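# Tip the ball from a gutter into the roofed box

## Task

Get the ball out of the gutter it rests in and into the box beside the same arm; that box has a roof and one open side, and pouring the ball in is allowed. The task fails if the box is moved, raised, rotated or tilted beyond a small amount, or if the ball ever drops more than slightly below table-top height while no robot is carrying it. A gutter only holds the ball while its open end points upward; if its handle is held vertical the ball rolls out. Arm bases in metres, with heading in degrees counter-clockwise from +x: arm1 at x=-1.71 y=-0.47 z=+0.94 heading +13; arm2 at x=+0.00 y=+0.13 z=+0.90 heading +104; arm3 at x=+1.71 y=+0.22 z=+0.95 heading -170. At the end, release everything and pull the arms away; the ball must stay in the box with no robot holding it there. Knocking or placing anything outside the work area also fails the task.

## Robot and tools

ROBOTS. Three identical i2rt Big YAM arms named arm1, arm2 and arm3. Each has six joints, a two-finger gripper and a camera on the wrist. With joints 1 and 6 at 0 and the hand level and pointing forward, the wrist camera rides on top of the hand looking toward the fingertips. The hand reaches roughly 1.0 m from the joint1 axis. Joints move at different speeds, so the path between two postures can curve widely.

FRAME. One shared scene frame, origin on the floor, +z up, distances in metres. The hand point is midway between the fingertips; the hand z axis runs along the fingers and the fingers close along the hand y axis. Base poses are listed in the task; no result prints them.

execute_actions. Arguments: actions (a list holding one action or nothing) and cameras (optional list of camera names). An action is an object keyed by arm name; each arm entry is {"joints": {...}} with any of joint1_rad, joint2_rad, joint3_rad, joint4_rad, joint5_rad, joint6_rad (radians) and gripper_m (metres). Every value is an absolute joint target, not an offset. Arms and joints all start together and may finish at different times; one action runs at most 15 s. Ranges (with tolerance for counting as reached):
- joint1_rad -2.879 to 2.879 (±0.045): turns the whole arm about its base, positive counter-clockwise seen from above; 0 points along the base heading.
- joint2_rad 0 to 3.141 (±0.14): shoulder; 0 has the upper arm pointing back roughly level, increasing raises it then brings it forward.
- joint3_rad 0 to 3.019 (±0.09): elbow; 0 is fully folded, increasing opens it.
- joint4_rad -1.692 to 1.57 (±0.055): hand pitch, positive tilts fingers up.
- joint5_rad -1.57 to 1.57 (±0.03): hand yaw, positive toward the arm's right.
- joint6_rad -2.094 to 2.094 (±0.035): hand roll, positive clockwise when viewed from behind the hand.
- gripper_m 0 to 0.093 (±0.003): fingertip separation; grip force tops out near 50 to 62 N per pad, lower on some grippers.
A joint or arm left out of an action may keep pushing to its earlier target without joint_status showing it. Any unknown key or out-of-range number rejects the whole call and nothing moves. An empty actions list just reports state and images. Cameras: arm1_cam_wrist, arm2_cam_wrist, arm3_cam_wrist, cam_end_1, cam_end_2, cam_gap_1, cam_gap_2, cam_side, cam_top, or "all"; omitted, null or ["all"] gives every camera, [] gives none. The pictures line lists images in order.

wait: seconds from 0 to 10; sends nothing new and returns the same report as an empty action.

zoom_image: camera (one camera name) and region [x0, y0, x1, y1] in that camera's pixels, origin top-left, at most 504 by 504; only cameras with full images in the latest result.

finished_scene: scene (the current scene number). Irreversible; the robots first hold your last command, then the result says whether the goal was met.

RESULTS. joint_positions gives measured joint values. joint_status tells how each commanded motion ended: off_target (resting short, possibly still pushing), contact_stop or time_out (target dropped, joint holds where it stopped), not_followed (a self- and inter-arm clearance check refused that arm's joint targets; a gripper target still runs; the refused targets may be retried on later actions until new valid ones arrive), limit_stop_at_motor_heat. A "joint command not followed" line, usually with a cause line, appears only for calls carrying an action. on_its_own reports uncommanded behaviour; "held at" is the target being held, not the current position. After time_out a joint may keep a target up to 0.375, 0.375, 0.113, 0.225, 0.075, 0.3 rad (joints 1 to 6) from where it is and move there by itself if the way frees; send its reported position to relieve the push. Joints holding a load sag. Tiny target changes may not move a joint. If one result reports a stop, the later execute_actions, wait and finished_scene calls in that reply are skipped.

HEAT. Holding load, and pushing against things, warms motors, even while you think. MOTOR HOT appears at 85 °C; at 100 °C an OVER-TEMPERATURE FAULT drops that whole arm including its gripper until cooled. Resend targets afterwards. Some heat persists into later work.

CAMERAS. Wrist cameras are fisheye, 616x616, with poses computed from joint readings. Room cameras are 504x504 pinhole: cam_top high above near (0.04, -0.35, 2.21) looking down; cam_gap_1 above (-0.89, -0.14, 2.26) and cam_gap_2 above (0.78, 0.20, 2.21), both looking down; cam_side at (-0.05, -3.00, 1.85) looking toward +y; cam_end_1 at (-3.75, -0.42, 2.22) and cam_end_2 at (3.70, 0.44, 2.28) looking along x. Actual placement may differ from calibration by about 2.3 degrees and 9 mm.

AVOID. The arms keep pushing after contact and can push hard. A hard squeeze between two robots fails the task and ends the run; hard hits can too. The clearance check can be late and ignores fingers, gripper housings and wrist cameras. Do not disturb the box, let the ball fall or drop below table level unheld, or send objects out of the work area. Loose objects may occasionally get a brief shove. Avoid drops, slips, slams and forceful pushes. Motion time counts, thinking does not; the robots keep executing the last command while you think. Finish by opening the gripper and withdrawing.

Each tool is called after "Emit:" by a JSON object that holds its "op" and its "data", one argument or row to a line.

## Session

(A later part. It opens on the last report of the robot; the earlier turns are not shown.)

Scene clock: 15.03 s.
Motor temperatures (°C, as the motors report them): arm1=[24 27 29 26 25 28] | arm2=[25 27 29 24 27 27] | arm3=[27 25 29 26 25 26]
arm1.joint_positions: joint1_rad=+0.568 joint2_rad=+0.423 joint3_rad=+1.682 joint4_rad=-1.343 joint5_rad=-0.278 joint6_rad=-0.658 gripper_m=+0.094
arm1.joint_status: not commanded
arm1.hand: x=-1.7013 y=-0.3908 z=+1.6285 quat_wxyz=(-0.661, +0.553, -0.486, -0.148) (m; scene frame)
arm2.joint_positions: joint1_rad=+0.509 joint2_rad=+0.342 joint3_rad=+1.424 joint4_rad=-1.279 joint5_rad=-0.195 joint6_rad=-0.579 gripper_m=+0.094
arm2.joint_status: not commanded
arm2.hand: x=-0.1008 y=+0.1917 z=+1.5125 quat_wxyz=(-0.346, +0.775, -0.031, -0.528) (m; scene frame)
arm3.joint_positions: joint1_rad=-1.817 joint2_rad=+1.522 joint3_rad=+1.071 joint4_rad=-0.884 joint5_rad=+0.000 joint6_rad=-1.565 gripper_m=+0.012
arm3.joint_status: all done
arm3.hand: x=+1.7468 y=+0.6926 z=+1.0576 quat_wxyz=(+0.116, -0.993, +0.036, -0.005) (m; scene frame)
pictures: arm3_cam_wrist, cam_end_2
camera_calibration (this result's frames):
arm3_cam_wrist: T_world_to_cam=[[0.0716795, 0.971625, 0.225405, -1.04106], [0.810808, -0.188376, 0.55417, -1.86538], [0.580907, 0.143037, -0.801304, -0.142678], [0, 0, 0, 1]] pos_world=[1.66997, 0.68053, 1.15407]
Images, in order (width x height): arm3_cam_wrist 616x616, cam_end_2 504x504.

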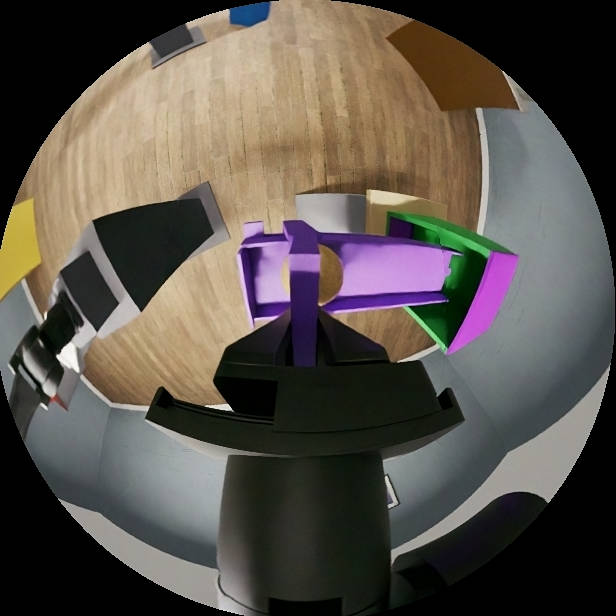

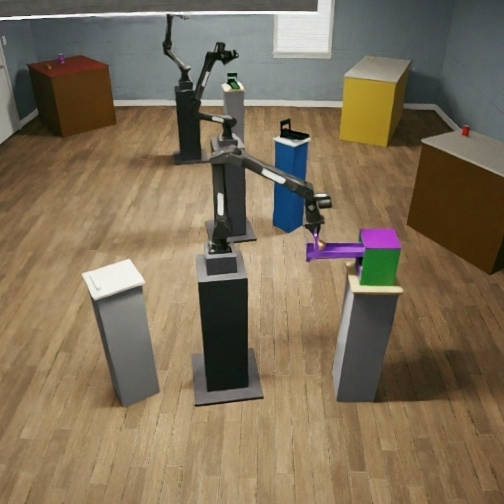

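Emit:
{"op": "execute_actions", "data": {
  "actions": [
    {"arm3":{"joints":{"joint2_rad":1.61,"joint3_rad":1.26,"joint4_rad":-1.01}}}
  ],
  "cameras": ["arm3_cam_wrist"]
}}

Emit:
{"op": "execute_actions", "data": {
  "actions": [
    {"arm3":{"joints":{"joint2_rad":1.70,"joint3_rad":1.41,"joint4_rad":-1.17}}}
  ],
  "cameras": ["arm3_cam_wrist"]
}}

Emit:
{"op": "wait", "data": {
  "seconds": 1.5
}}

Scene clock: 16.17 s.
Motor temperatures (°C, as the motors report them): arm1=[24 27 29 26 25 28] | arm2=[25 27 29 24 27 27] | arm3=[27 25 29 26 25 26]
arm1.joint_positions: joint1_rad=+0.568 joint2_rad=+0.423 joint3_rad=+1.682 joint4_rad=-1.343 joint5_rad=-0.278 joint6_rad=-0.658 gripper_m=+0.094
arm1.joint_status: not commanded
arm1.hand: x=-1.7013 y=-0.3908 z=+1.6285 quat_wxyz=(-0.661, +0.553, -0.486, -0.148) (m; scene frame)
arm2.joint_positions: joint1_rad=+0.509 joint2_rad=+0.342 joint3_rad=+1.424 joint4_rad=-1.279 joint5_rad=-0.195 joint6_rad=-0.579 gripper_m=+0.094
arm2.joint_status: not commanded
arm2.hand: x=-0.1008 y=+0.1917 z=+1.5125 quat_wxyz=(-0.346, +0.775, -0.031, -0.528) (m; scene frame)
arm3.joint_positions: joint1_rad=-1.817 joint2_rad=+1.611 joint3_rad=+1.200 joint4_rad=-1.005 joint5_rad=+0.000 joint6_rad=-1.565 gripper_m=+0.012
arm3.joint_status: all done
arm3.hand: x=+1.7482 y=+0.7130 z=+1.0614 quat_wxyz=(+0.075, -0.996, +0.036, -0.004) (m; scene frame)
pictures: arm3_cam_wrist
camera_calibration (this result's frames):
arm3_cam_wrist: T_world_to_cam=[[0.0729175, 0.98671, 0.145209, -0.989593], [0.813839, -0.143028, 0.563213, -1.91197], [0.576497, 0.0771089, -0.813452, -0.0757554], [0, 0, 0, 1]] pos_world=[1.67187, 0.708818, 1.15892]
Images, in order (width x height): arm3_cam_wrist 616x616.

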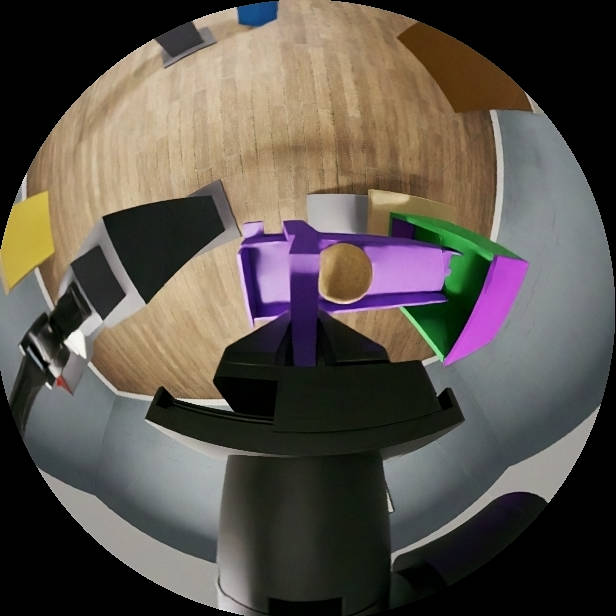

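Scene clock: 17.10 s.
Motor temperatures (°C, as the motors report them): arm1=[24 27 29 26 25 28] | arm2=[25 27 29 24 27 27] | arm3=[27 25 29 26 25 26]
arm1.joint_positions: joint1_rad=+0.568 joint2_rad=+0.423 joint3_rad=+1.682 joint4_rad=-1.343 joint5_rad=-0.278 joint6_rad=-0.658 gripper_m=+0.094
arm1.joint_status: not commanded
arm1.hand: x=-1.7013 y=-0.3908 z=+1.6285 quat_wxyz=(-0.661, +0.553, -0.486, -0.148) (m; scene frame)
arm2.joint_positions: joint1_rad=+0.509 joint2_rad=+0.342 joint3_rad=+1.424 joint4_rad=-1.279 joint5_rad=-0.195 joint6_rad=-0.579 gripper_m=+0.094
arm2.joint_status: not commanded
arm2.hand: x=-0.1008 y=+0.1917 z=+1.5125 quat_wxyz=(-0.346, +0.775, -0.031, -0.528) (m; scene frame)
arm3.joint_positions: joint1_rad=-1.817 joint2_rad=+1.701 joint3_rad=+1.349 joint4_rad=-1.165 joint5_rad=+0.000 joint6_rad=-1.565 gripper_m=+0.012
arm3.joint_status: all done
arm3.hand: x=+1.7493 y=+0.7301 z=+1.0708 quat_wxyz=(+0.025, -0.999, +0.037, -0.002) (m; scene frame)
pictures: arm3_cam_wrist
camera_calibration (this result's frames):
arm3_cam_wrist: T_world_to_cam=[[0.0738394, 0.996271, 0.0446213, -0.908826], [0.817659, -0.0860962, 0.569229, -1.97039], [0.570948, -0.00554655, -0.820967, 0.0079733], [0, 0, 0, 1]] pos_world=[1.67366, 0.735839, 1.1687]
Images, in order (width x height): arm3_cam_wrist 616x616.

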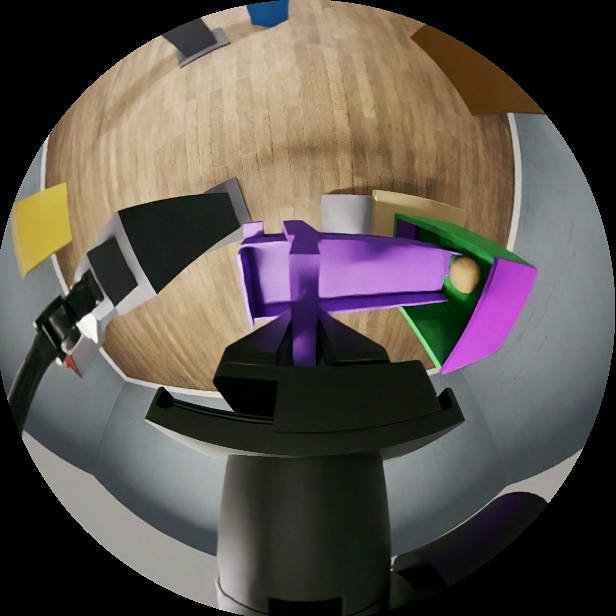

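Scene clock: 18.60 s.
Motor temperatures (°C, as the motors report them): arm1=[24 27 29 27 25 28] | arm2=[25 27 29 24 27 27] | arm3=[27 25 30 26 25 26]
arm1.joint_positions: joint1_rad=+0.568 joint2_rad=+0.423 joint3_rad=+1.682 joint4_rad=-1.343 joint5_rad=-0.278 joint6_rad=-0.658 gripper_m=+0.094
arm1.joint_status: not commanded
arm1.hand: x=-1.7013 y=-0.3908 z=+1.6285 quat_wxyz=(-0.661, +0.553, -0.486, -0.148) (m; scene frame)
arm2.joint_positions: joint1_rad=+0.509 joint2_rad=+0.342 joint3_rad=+1.424 joint4_rad=-1.279 joint5_rad=-0.195 joint6_rad=-0.579 gripper_m=+0.094
arm2.joint_status: not commanded
arm2.hand: x=-0.1008 y=+0.1917 z=+1.5125 quat_wxyz=(-0.346, +0.775, -0.031, -0.528) (m; scene frame)
arm3.joint_positions: joint1_rad=-1.817 joint2_rad=+1.701 joint3_rad=+1.349 joint4_rad=-1.165 joint5_rad=+0.000 joint6_rad=-1.565 gripper_m=+0.012
arm3.joint_status: all done
arm3.hand: x=+1.7493 y=+0.7301 z=+1.0708 quat_wxyz=(+0.025, -0.999, +0.037, -0.002) (m; scene frame)
wait: 1.50 s; at rest by 0.27 s
pictures: arm1_cam_wrist, arm2_cam_wrist, arm3_cam_wrist, cam_end_1, cam_end_2, cam_gap_1, cam_gap_2, cam_side, cam_top
camera_calibration (this result's frames):
arm1_cam_wrist: T_world_to_cam=[[0.730217, -0.350783, 0.586288, 0.148771], [0.123245, -0.776423, -0.618044, 0.9184], [0.672007, 0.523563, -0.523725, 2.32121], [0, 0, 0, 1]] pos_world=[-1.78169, -0.450048, 1.69607]
arm2_cam_wrist: T_world_to_cam=[[0.409102, 0.767564, 0.493439, -0.846399], [0.819998, -0.0720194, -0.567818, 0.958638], [-0.400299, 0.636914, -0.658864, 0.954477], [0, 0, 0, 1]] pos_world=[-0.0577412, 0.110787, 1.59085]
arm3_cam_wrist: T_world_to_cam=[[0.0738394, 0.996271, 0.0446213, -0.908826], [0.817659, -0.0860962, 0.569229, -1.97039], [0.570948, -0.00554655, -0.820967, 0.0079733], [0, 0, 0, 1]] pos_world=[1.67366, 0.735839, 1.1687]
Images, in order (width x height): arm1_cam_wrist 616x616, arm2_cam_wrist 616x616, arm3_cam_wrist 616x616, cam_end_1 504x504, cam_end_2 504x504, cam_gap_1 504x504, cam_gap_2 504x504, cam_side 504x504, cam_top 504x504.

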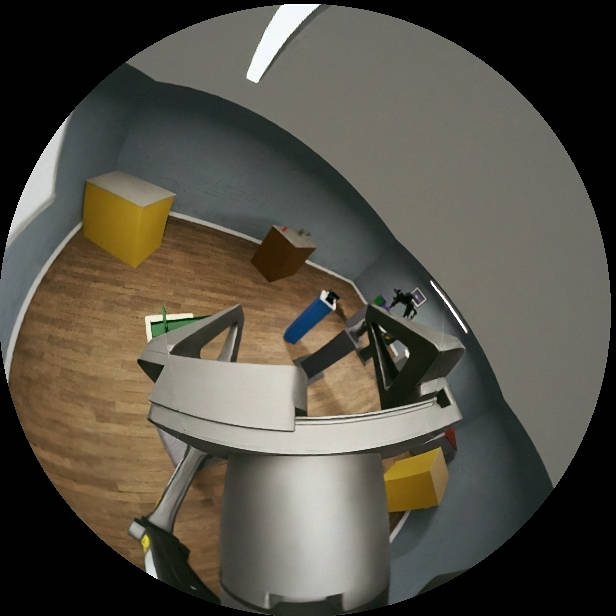

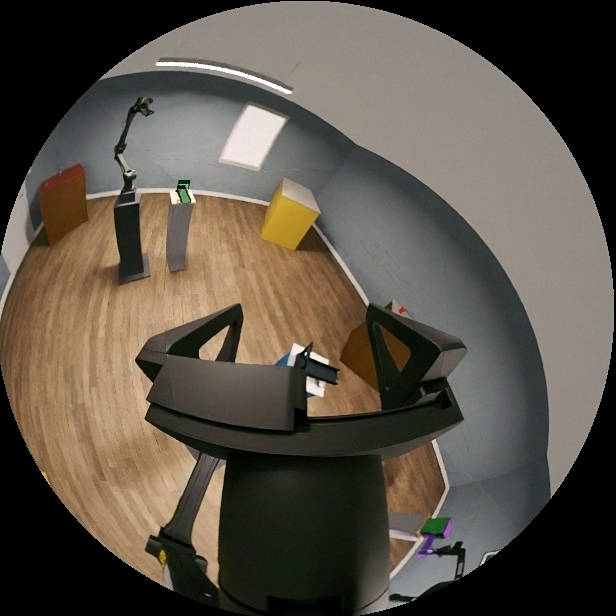

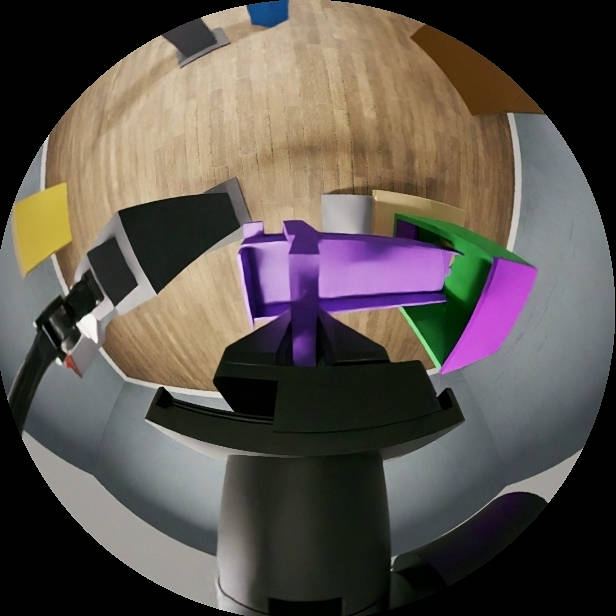

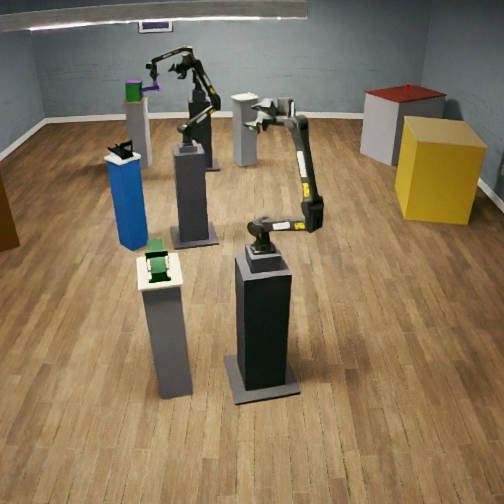

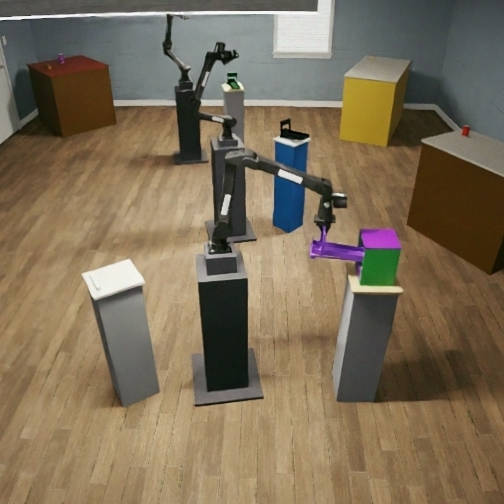

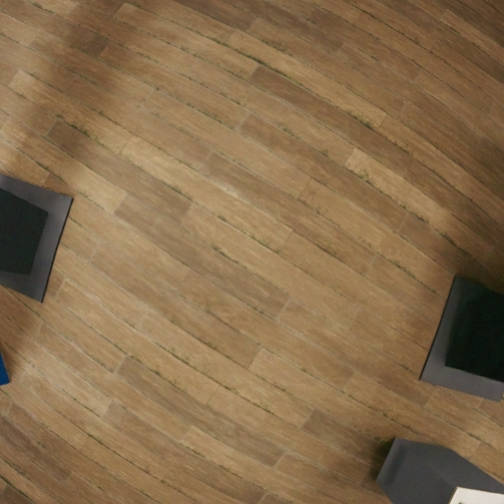

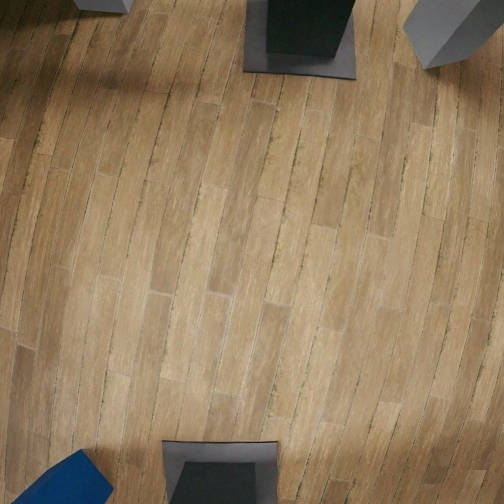

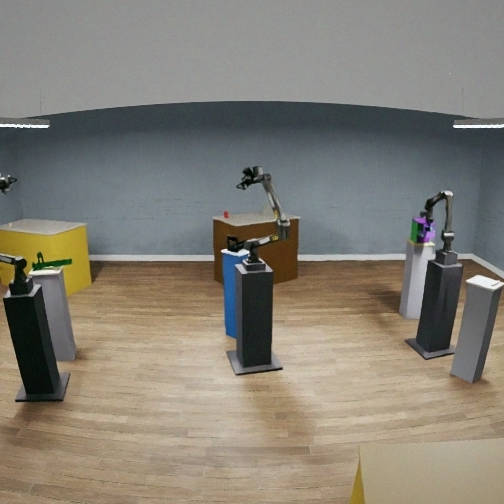

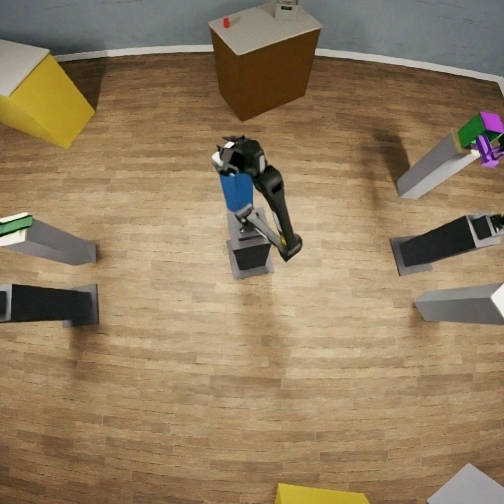

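Emit:
{"op": "execute_actions", "data": {
  "actions": [
    {"arm3":{"joints":{"joint2_rad":1.36,"joint3_rad":1.07}}}
  ],
  "cameras": ["arm3_cam_wrist"]
}}

Emit:
{"op": "execute_actions", "data": {
  "actions": [
    {"arm3":{"joints":{"joint1_rad":1.524,"joint5_rad":-0.09,"joint6_rad":-1.99}}}
  ],
  "cameras": []
}}

Emit:
{"op": "execute_actions", "data": {
  "actions": [
    {"arm3":{"joints":{"joint2_rad":1.7,"joint4_rad":-0.73}}}
  ],
  "cameras": ["arm3_cam_wrist","cam_end_2"]
}}

Scene clock: 19.90 s.
Motor temperatures (°C, as the motors report them): arm1=[24 27 29 27 25 28] | arm2=[25 27 29 24 27 27] | arm3=[27 25 30 26 25 26]
arm1.joint_positions: joint1_rad=+0.568 joint2_rad=+0.423 joint3_rad=+1.682 joint4_rad=-1.343 joint5_rad=-0.278 joint6_rad=-0.658 gripper_m=+0.094
arm1.joint_status: not commanded
arm1.hand: x=-1.7013 y=-0.3908 z=+1.6285 quat_wxyz=(-0.661, +0.553, -0.486, -0.148) (m; scene frame)
arm2.joint_positions: joint1_rad=+0.509 joint2_rad=+0.342 joint3_rad=+1.424 joint4_rad=-1.279 joint5_rad=-0.195 joint6_rad=-0.579 gripper_m=+0.094
arm2.joint_status: not commanded
arm2.hand: x=-0.1008 y=+0.1917 z=+1.5125 quat_wxyz=(-0.346, +0.775, -0.031, -0.528) (m; scene frame)
arm3.joint_positions: joint1_rad=-1.817 joint2_rad=+1.351 joint3_rad=+1.072 joint4_rad=-1.170 joint5_rad=+0.000 joint6_rad=-1.565 gripper_m=+0.012
arm3.joint_status: all done
arm3.hand: x=+1.7420 y=+0.6231 z=+1.1172 quat_wxyz=(+0.059, -0.998, +0.036, -0.003) (m; scene frame)
pictures: arm3_cam_wrist
camera_calibration (this result's frames):
arm3_cam_wrist: T_world_to_cam=[[0.0732873, 0.990882, 0.113058, -0.875874], [0.815058, -0.124836, 0.565771, -1.96751], [0.574726, 0.0506847, -0.816775, 0.0034094], [0, 0, 0, 1]] pos_world=[1.66587, 0.622098, 1.21497]
Images, in order (width x height): arm3_cam_wrist 616x616.

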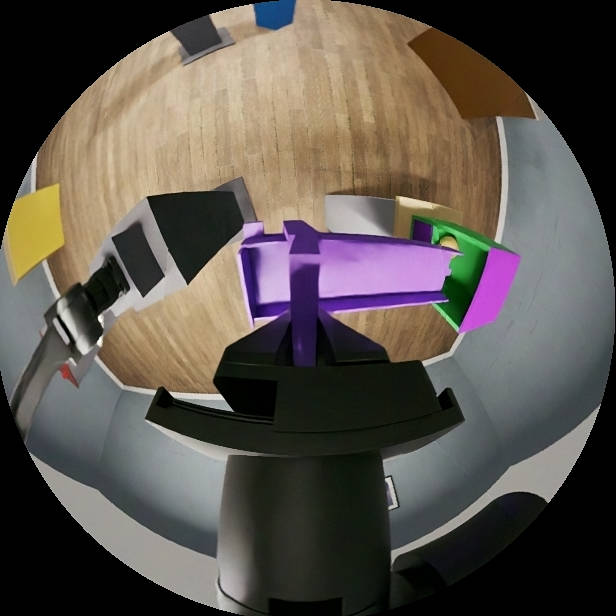

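Scene clock: 22.63 s.
Motor temperatures (°C, as the motors report them): arm1=[24 27 29 27 25 28] | arm2=[25 27 29 24 27 27] | arm3=[27 25 30 26 25 26]
arm1.joint_positions: joint1_rad=+0.568 joint2_rad=+0.423 joint3_rad=+1.682 joint4_rad=-1.343 joint5_rad=-0.278 joint6_rad=-0.658 gripper_m=+0.094
arm1.joint_status: not commanded
arm1.hand: x=-1.7013 y=-0.3908 z=+1.6285 quat_wxyz=(-0.661, +0.553, -0.486, -0.148) (m; scene frame)
arm2.joint_positions: joint1_rad=+0.509 joint2_rad=+0.342 joint3_rad=+1.424 joint4_rad=-1.279 joint5_rad=-0.195 joint6_rad=-0.579 gripper_m=+0.094
arm2.joint_status: not commanded
arm2.hand: x=-0.1008 y=+0.1917 z=+1.5125 quat_wxyz=(-0.346, +0.775, -0.031, -0.528) (m; scene frame)
arm3.joint_positions: joint1_rad=+1.529 joint2_rad=+1.360 joint3_rad=+1.072 joint4_rad=-1.170 joint5_rad=-0.090 joint6_rad=-1.982 gripper_m=+0.012
arm3.joint_status: all done
arm3.hand: x=+1.7841 y=-0.1754 z=+1.1174 quat_wxyz=(-0.038, +0.272, -0.959, +0.064) (m; scene frame)
pictures: none
No camera images: the call's "cameras" was empty. Leave "cameras" out to get every camera's image.

Scene clock: 23.83 s.
Motor temperatures (°C, as the motors report them): arm1=[24 27 29 27 25 28] | arm2=[25 27 29 24 27 27] | arm3=[27 25 30 26 25 26]
arm1.joint_positions: joint1_rad=+0.568 joint2_rad=+0.423 joint3_rad=+1.682 joint4_rad=-1.343 joint5_rad=-0.278 joint6_rad=-0.658 gripper_m=+0.094
arm1.joint_status: not commanded
arm1.hand: x=-1.7013 y=-0.3908 z=+1.6285 quat_wxyz=(-0.661, +0.553, -0.486, -0.148) (m; scene frame)
arm2.joint_positions: joint1_rad=+0.509 joint2_rad=+0.342 joint3_rad=+1.424 joint4_rad=-1.279 joint5_rad=-0.195 joint6_rad=-0.579 gripper_m=+0.094
arm2.joint_status: not commanded
arm2.hand: x=-0.1008 y=+0.1917 z=+1.5125 quat_wxyz=(-0.346, +0.775, -0.031, -0.528) (m; scene frame)
arm3.joint_positions: joint1_rad=+1.529 joint2_rad=+1.719 joint3_rad=+1.061 joint4_rad=-0.745 joint5_rad=-0.090 joint6_rad=-1.982 gripper_m=+0.012
arm3.joint_status: all done
arm3.hand: x=+1.7960 y=-0.2605 z=+0.9743 quat_wxyz=(-0.034, +0.273, -0.957, +0.091) (m; scene frame)
pictures: arm3_cam_wrist, cam_end_2
camera_calibration (this result's frames):
arm3_cam_wrist: T_world_to_cam=[[0.515901, -0.835883, 0.18747, -1.33139], [-0.762301, -0.348114, 0.545632, 0.753393], [-0.390824, -0.424401, -0.816787, 1.51075], [0, 0, 0, 1]] pos_world=[1.85161, -0.209459, 1.07248]
Images, in order (width x height): arm3_cam_wrist 616x616, cam_end_2 504x504.

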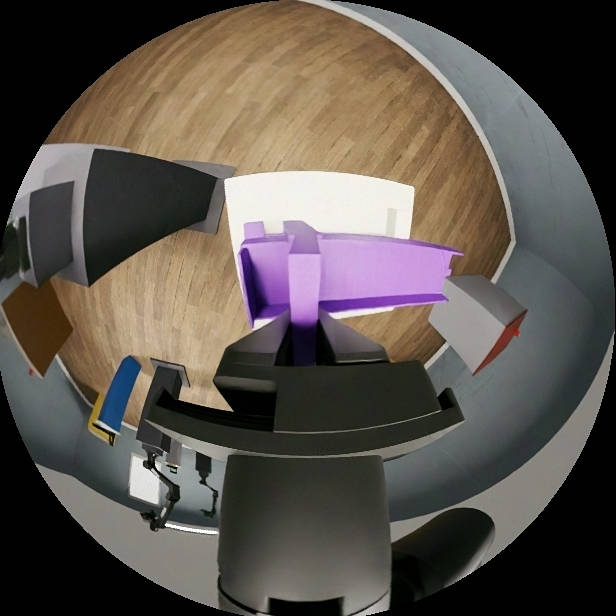

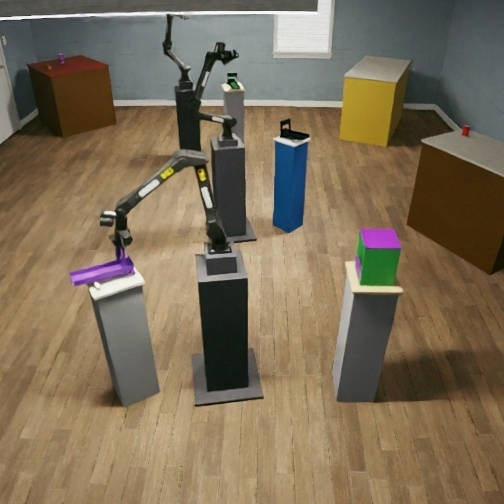

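Emit:
{"op": "execute_actions", "data": {
  "actions": [
    {"arm3":{"joints":{"joint2_rad":1.755}}}
  ],
  "cameras": []
}}

Emit:
{"op": "execute_actions", "data": {
  "actions": [
    {"arm3":{"joints":{"gripper_m":0.085}}}
  ],
  "cameras": []
}}

Emit:
{"op": "execute_actions", "data": {
  "actions": [
    {"arm3":{"joints":{"joint2_rad":1.3}}}
  ],
  "cameras": ["cam_end_2"]
}}

Emit:
{"op": "finished_scene", "data": {
  "scene": 2
}}

Scene clock: 24.73 s.
Motor temperatures (°C, as the motors report them): arm1=[24 27 29 27 25 28] | arm2=[25 27 29 24 27 27] | arm3=[27 26 30 26 25 26]
arm1.joint_positions: joint1_rad=+0.568 joint2_rad=+0.423 joint3_rad=+1.682 joint4_rad=-1.343 joint5_rad=-0.278 joint6_rad=-0.658 gripper_m=+0.094
arm1.joint_status: not commanded
arm1.hand: x=-1.7013 y=-0.3908 z=+1.6285 quat_wxyz=(-0.661, +0.553, -0.486, -0.148) (m; scene frame)
arm2.joint_positions: joint1_rad=+0.509 joint2_rad=+0.342 joint3_rad=+1.424 joint4_rad=-1.279 joint5_rad=-0.195 joint6_rad=-0.579 gripper_m=+0.094
arm2.joint_status: not commanded
arm2.hand: x=-0.1008 y=+0.1917 z=+1.5125 quat_wxyz=(-0.346, +0.775, -0.031, -0.528) (m; scene frame)
arm3.joint_positions: joint1_rad=+1.528 joint2_rad=+1.737 joint3_rad=+1.061 joint4_rad=-0.741 joint5_rad=-0.092 joint6_rad=-1.983 gripper_m=+0.012
arm3.joint_status: all done
arm3.hand: x=+1.7960 y=-0.2595 z=+0.9659 quat_wxyz=(-0.035, +0.273, -0.958, +0.084) (m; scene frame)
pictures: none
No camera images: the call's "cameras" was empty. Leave "cameras" out to get every camera's image.

Scene clock: 25.43 s.
Motor temperatures (°C, as the motors report them): arm1=[24 27 29 27 25 28] | arm2=[25 27 29 24 27 27] | arm3=[27 26 30 26 25 26]
arm1.joint_positions: joint1_rad=+0.568 joint2_rad=+0.423 joint3_rad=+1.682 joint4_rad=-1.343 joint5_rad=-0.278 joint6_rad=-0.658 gripper_m=+0.094
arm1.joint_status: not commanded
arm1.hand: x=-1.7013 y=-0.3908 z=+1.6285 quat_wxyz=(-0.661, +0.553, -0.486, -0.148) (m; scene frame)
arm2.joint_positions: joint1_rad=+0.509 joint2_rad=+0.342 joint3_rad=+1.424 joint4_rad=-1.279 joint5_rad=-0.195 joint6_rad=-0.579 gripper_m=+0.094
arm2.joint_status: not commanded
arm2.hand: x=-0.1008 y=+0.1917 z=+1.5125 quat_wxyz=(-0.346, +0.775, -0.031, -0.528) (m; scene frame)
arm3.joint_positions: joint1_rad=+1.528 joint2_rad=+1.737 joint3_rad=+1.061 joint4_rad=-0.740 joint5_rad=-0.091 joint6_rad=-1.983 gripper_m=+0.085
arm3.joint_status: all done
arm3.hand: x=+1.7959 y=-0.2596 z=+0.9659 quat_wxyz=(-0.035, +0.273, -0.958, +0.085) (m; scene frame)
pictures: none
No camera images: the call's "cameras" was empty. Leave "cameras" out to get every camera's image.

Scene clock: 26.80 s.
Motor temperatures (°C, as the motors report them): arm1=[24 27 29 27 25 28] | arm2=[25 27 29 24 27 27] | arm3=[27 26 30 26 25 26]
arm1.joint_positions: joint1_rad=+0.568 joint2_rad=+0.423 joint3_rad=+1.682 joint4_rad=-1.343 joint5_rad=-0.278 joint6_rad=-0.658 gripper_m=+0.094
arm1.joint_status: not commanded
arm1.hand: x=-1.7013 y=-0.3908 z=+1.6285 quat_wxyz=(-0.661, +0.553, -0.486, -0.148) (m; scene frame)
arm2.joint_positions: joint1_rad=+0.509 joint2_rad=+0.342 joint3_rad=+1.424 joint4_rad=-1.279 joint5_rad=-0.195 joint6_rad=-0.579 gripper_m=+0.094
arm2.joint_status: not commanded
arm2.hand: x=-0.1008 y=+0.1917 z=+1.5125 quat_wxyz=(-0.346, +0.775, -0.031, -0.528) (m; scene frame)
arm3.joint_positions: joint1_rad=+1.528 joint2_rad=+1.287 joint3_rad=+1.061 joint4_rad=-0.738 joint5_rad=-0.091 joint6_rad=-1.983 gripper_m=+0.085
arm3.joint_status: all done
arm3.hand: x=+1.7962 y=-0.2648 z=+1.1806 quat_wxyz=(-0.003, +0.271, -0.914, +0.304) (m; scene frame)
pictures: cam_end_2
Images, in order (width x height): cam_end_2 504x504.

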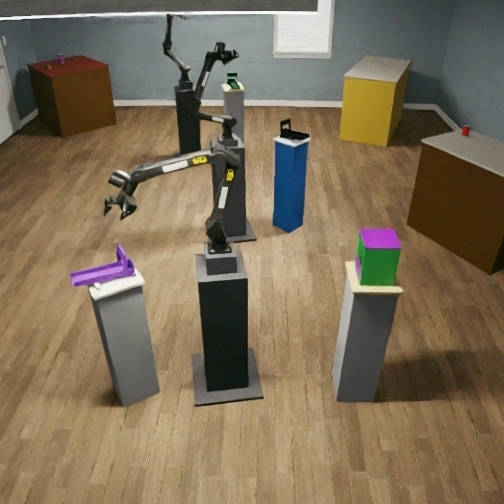

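The scene is finished: the task was done.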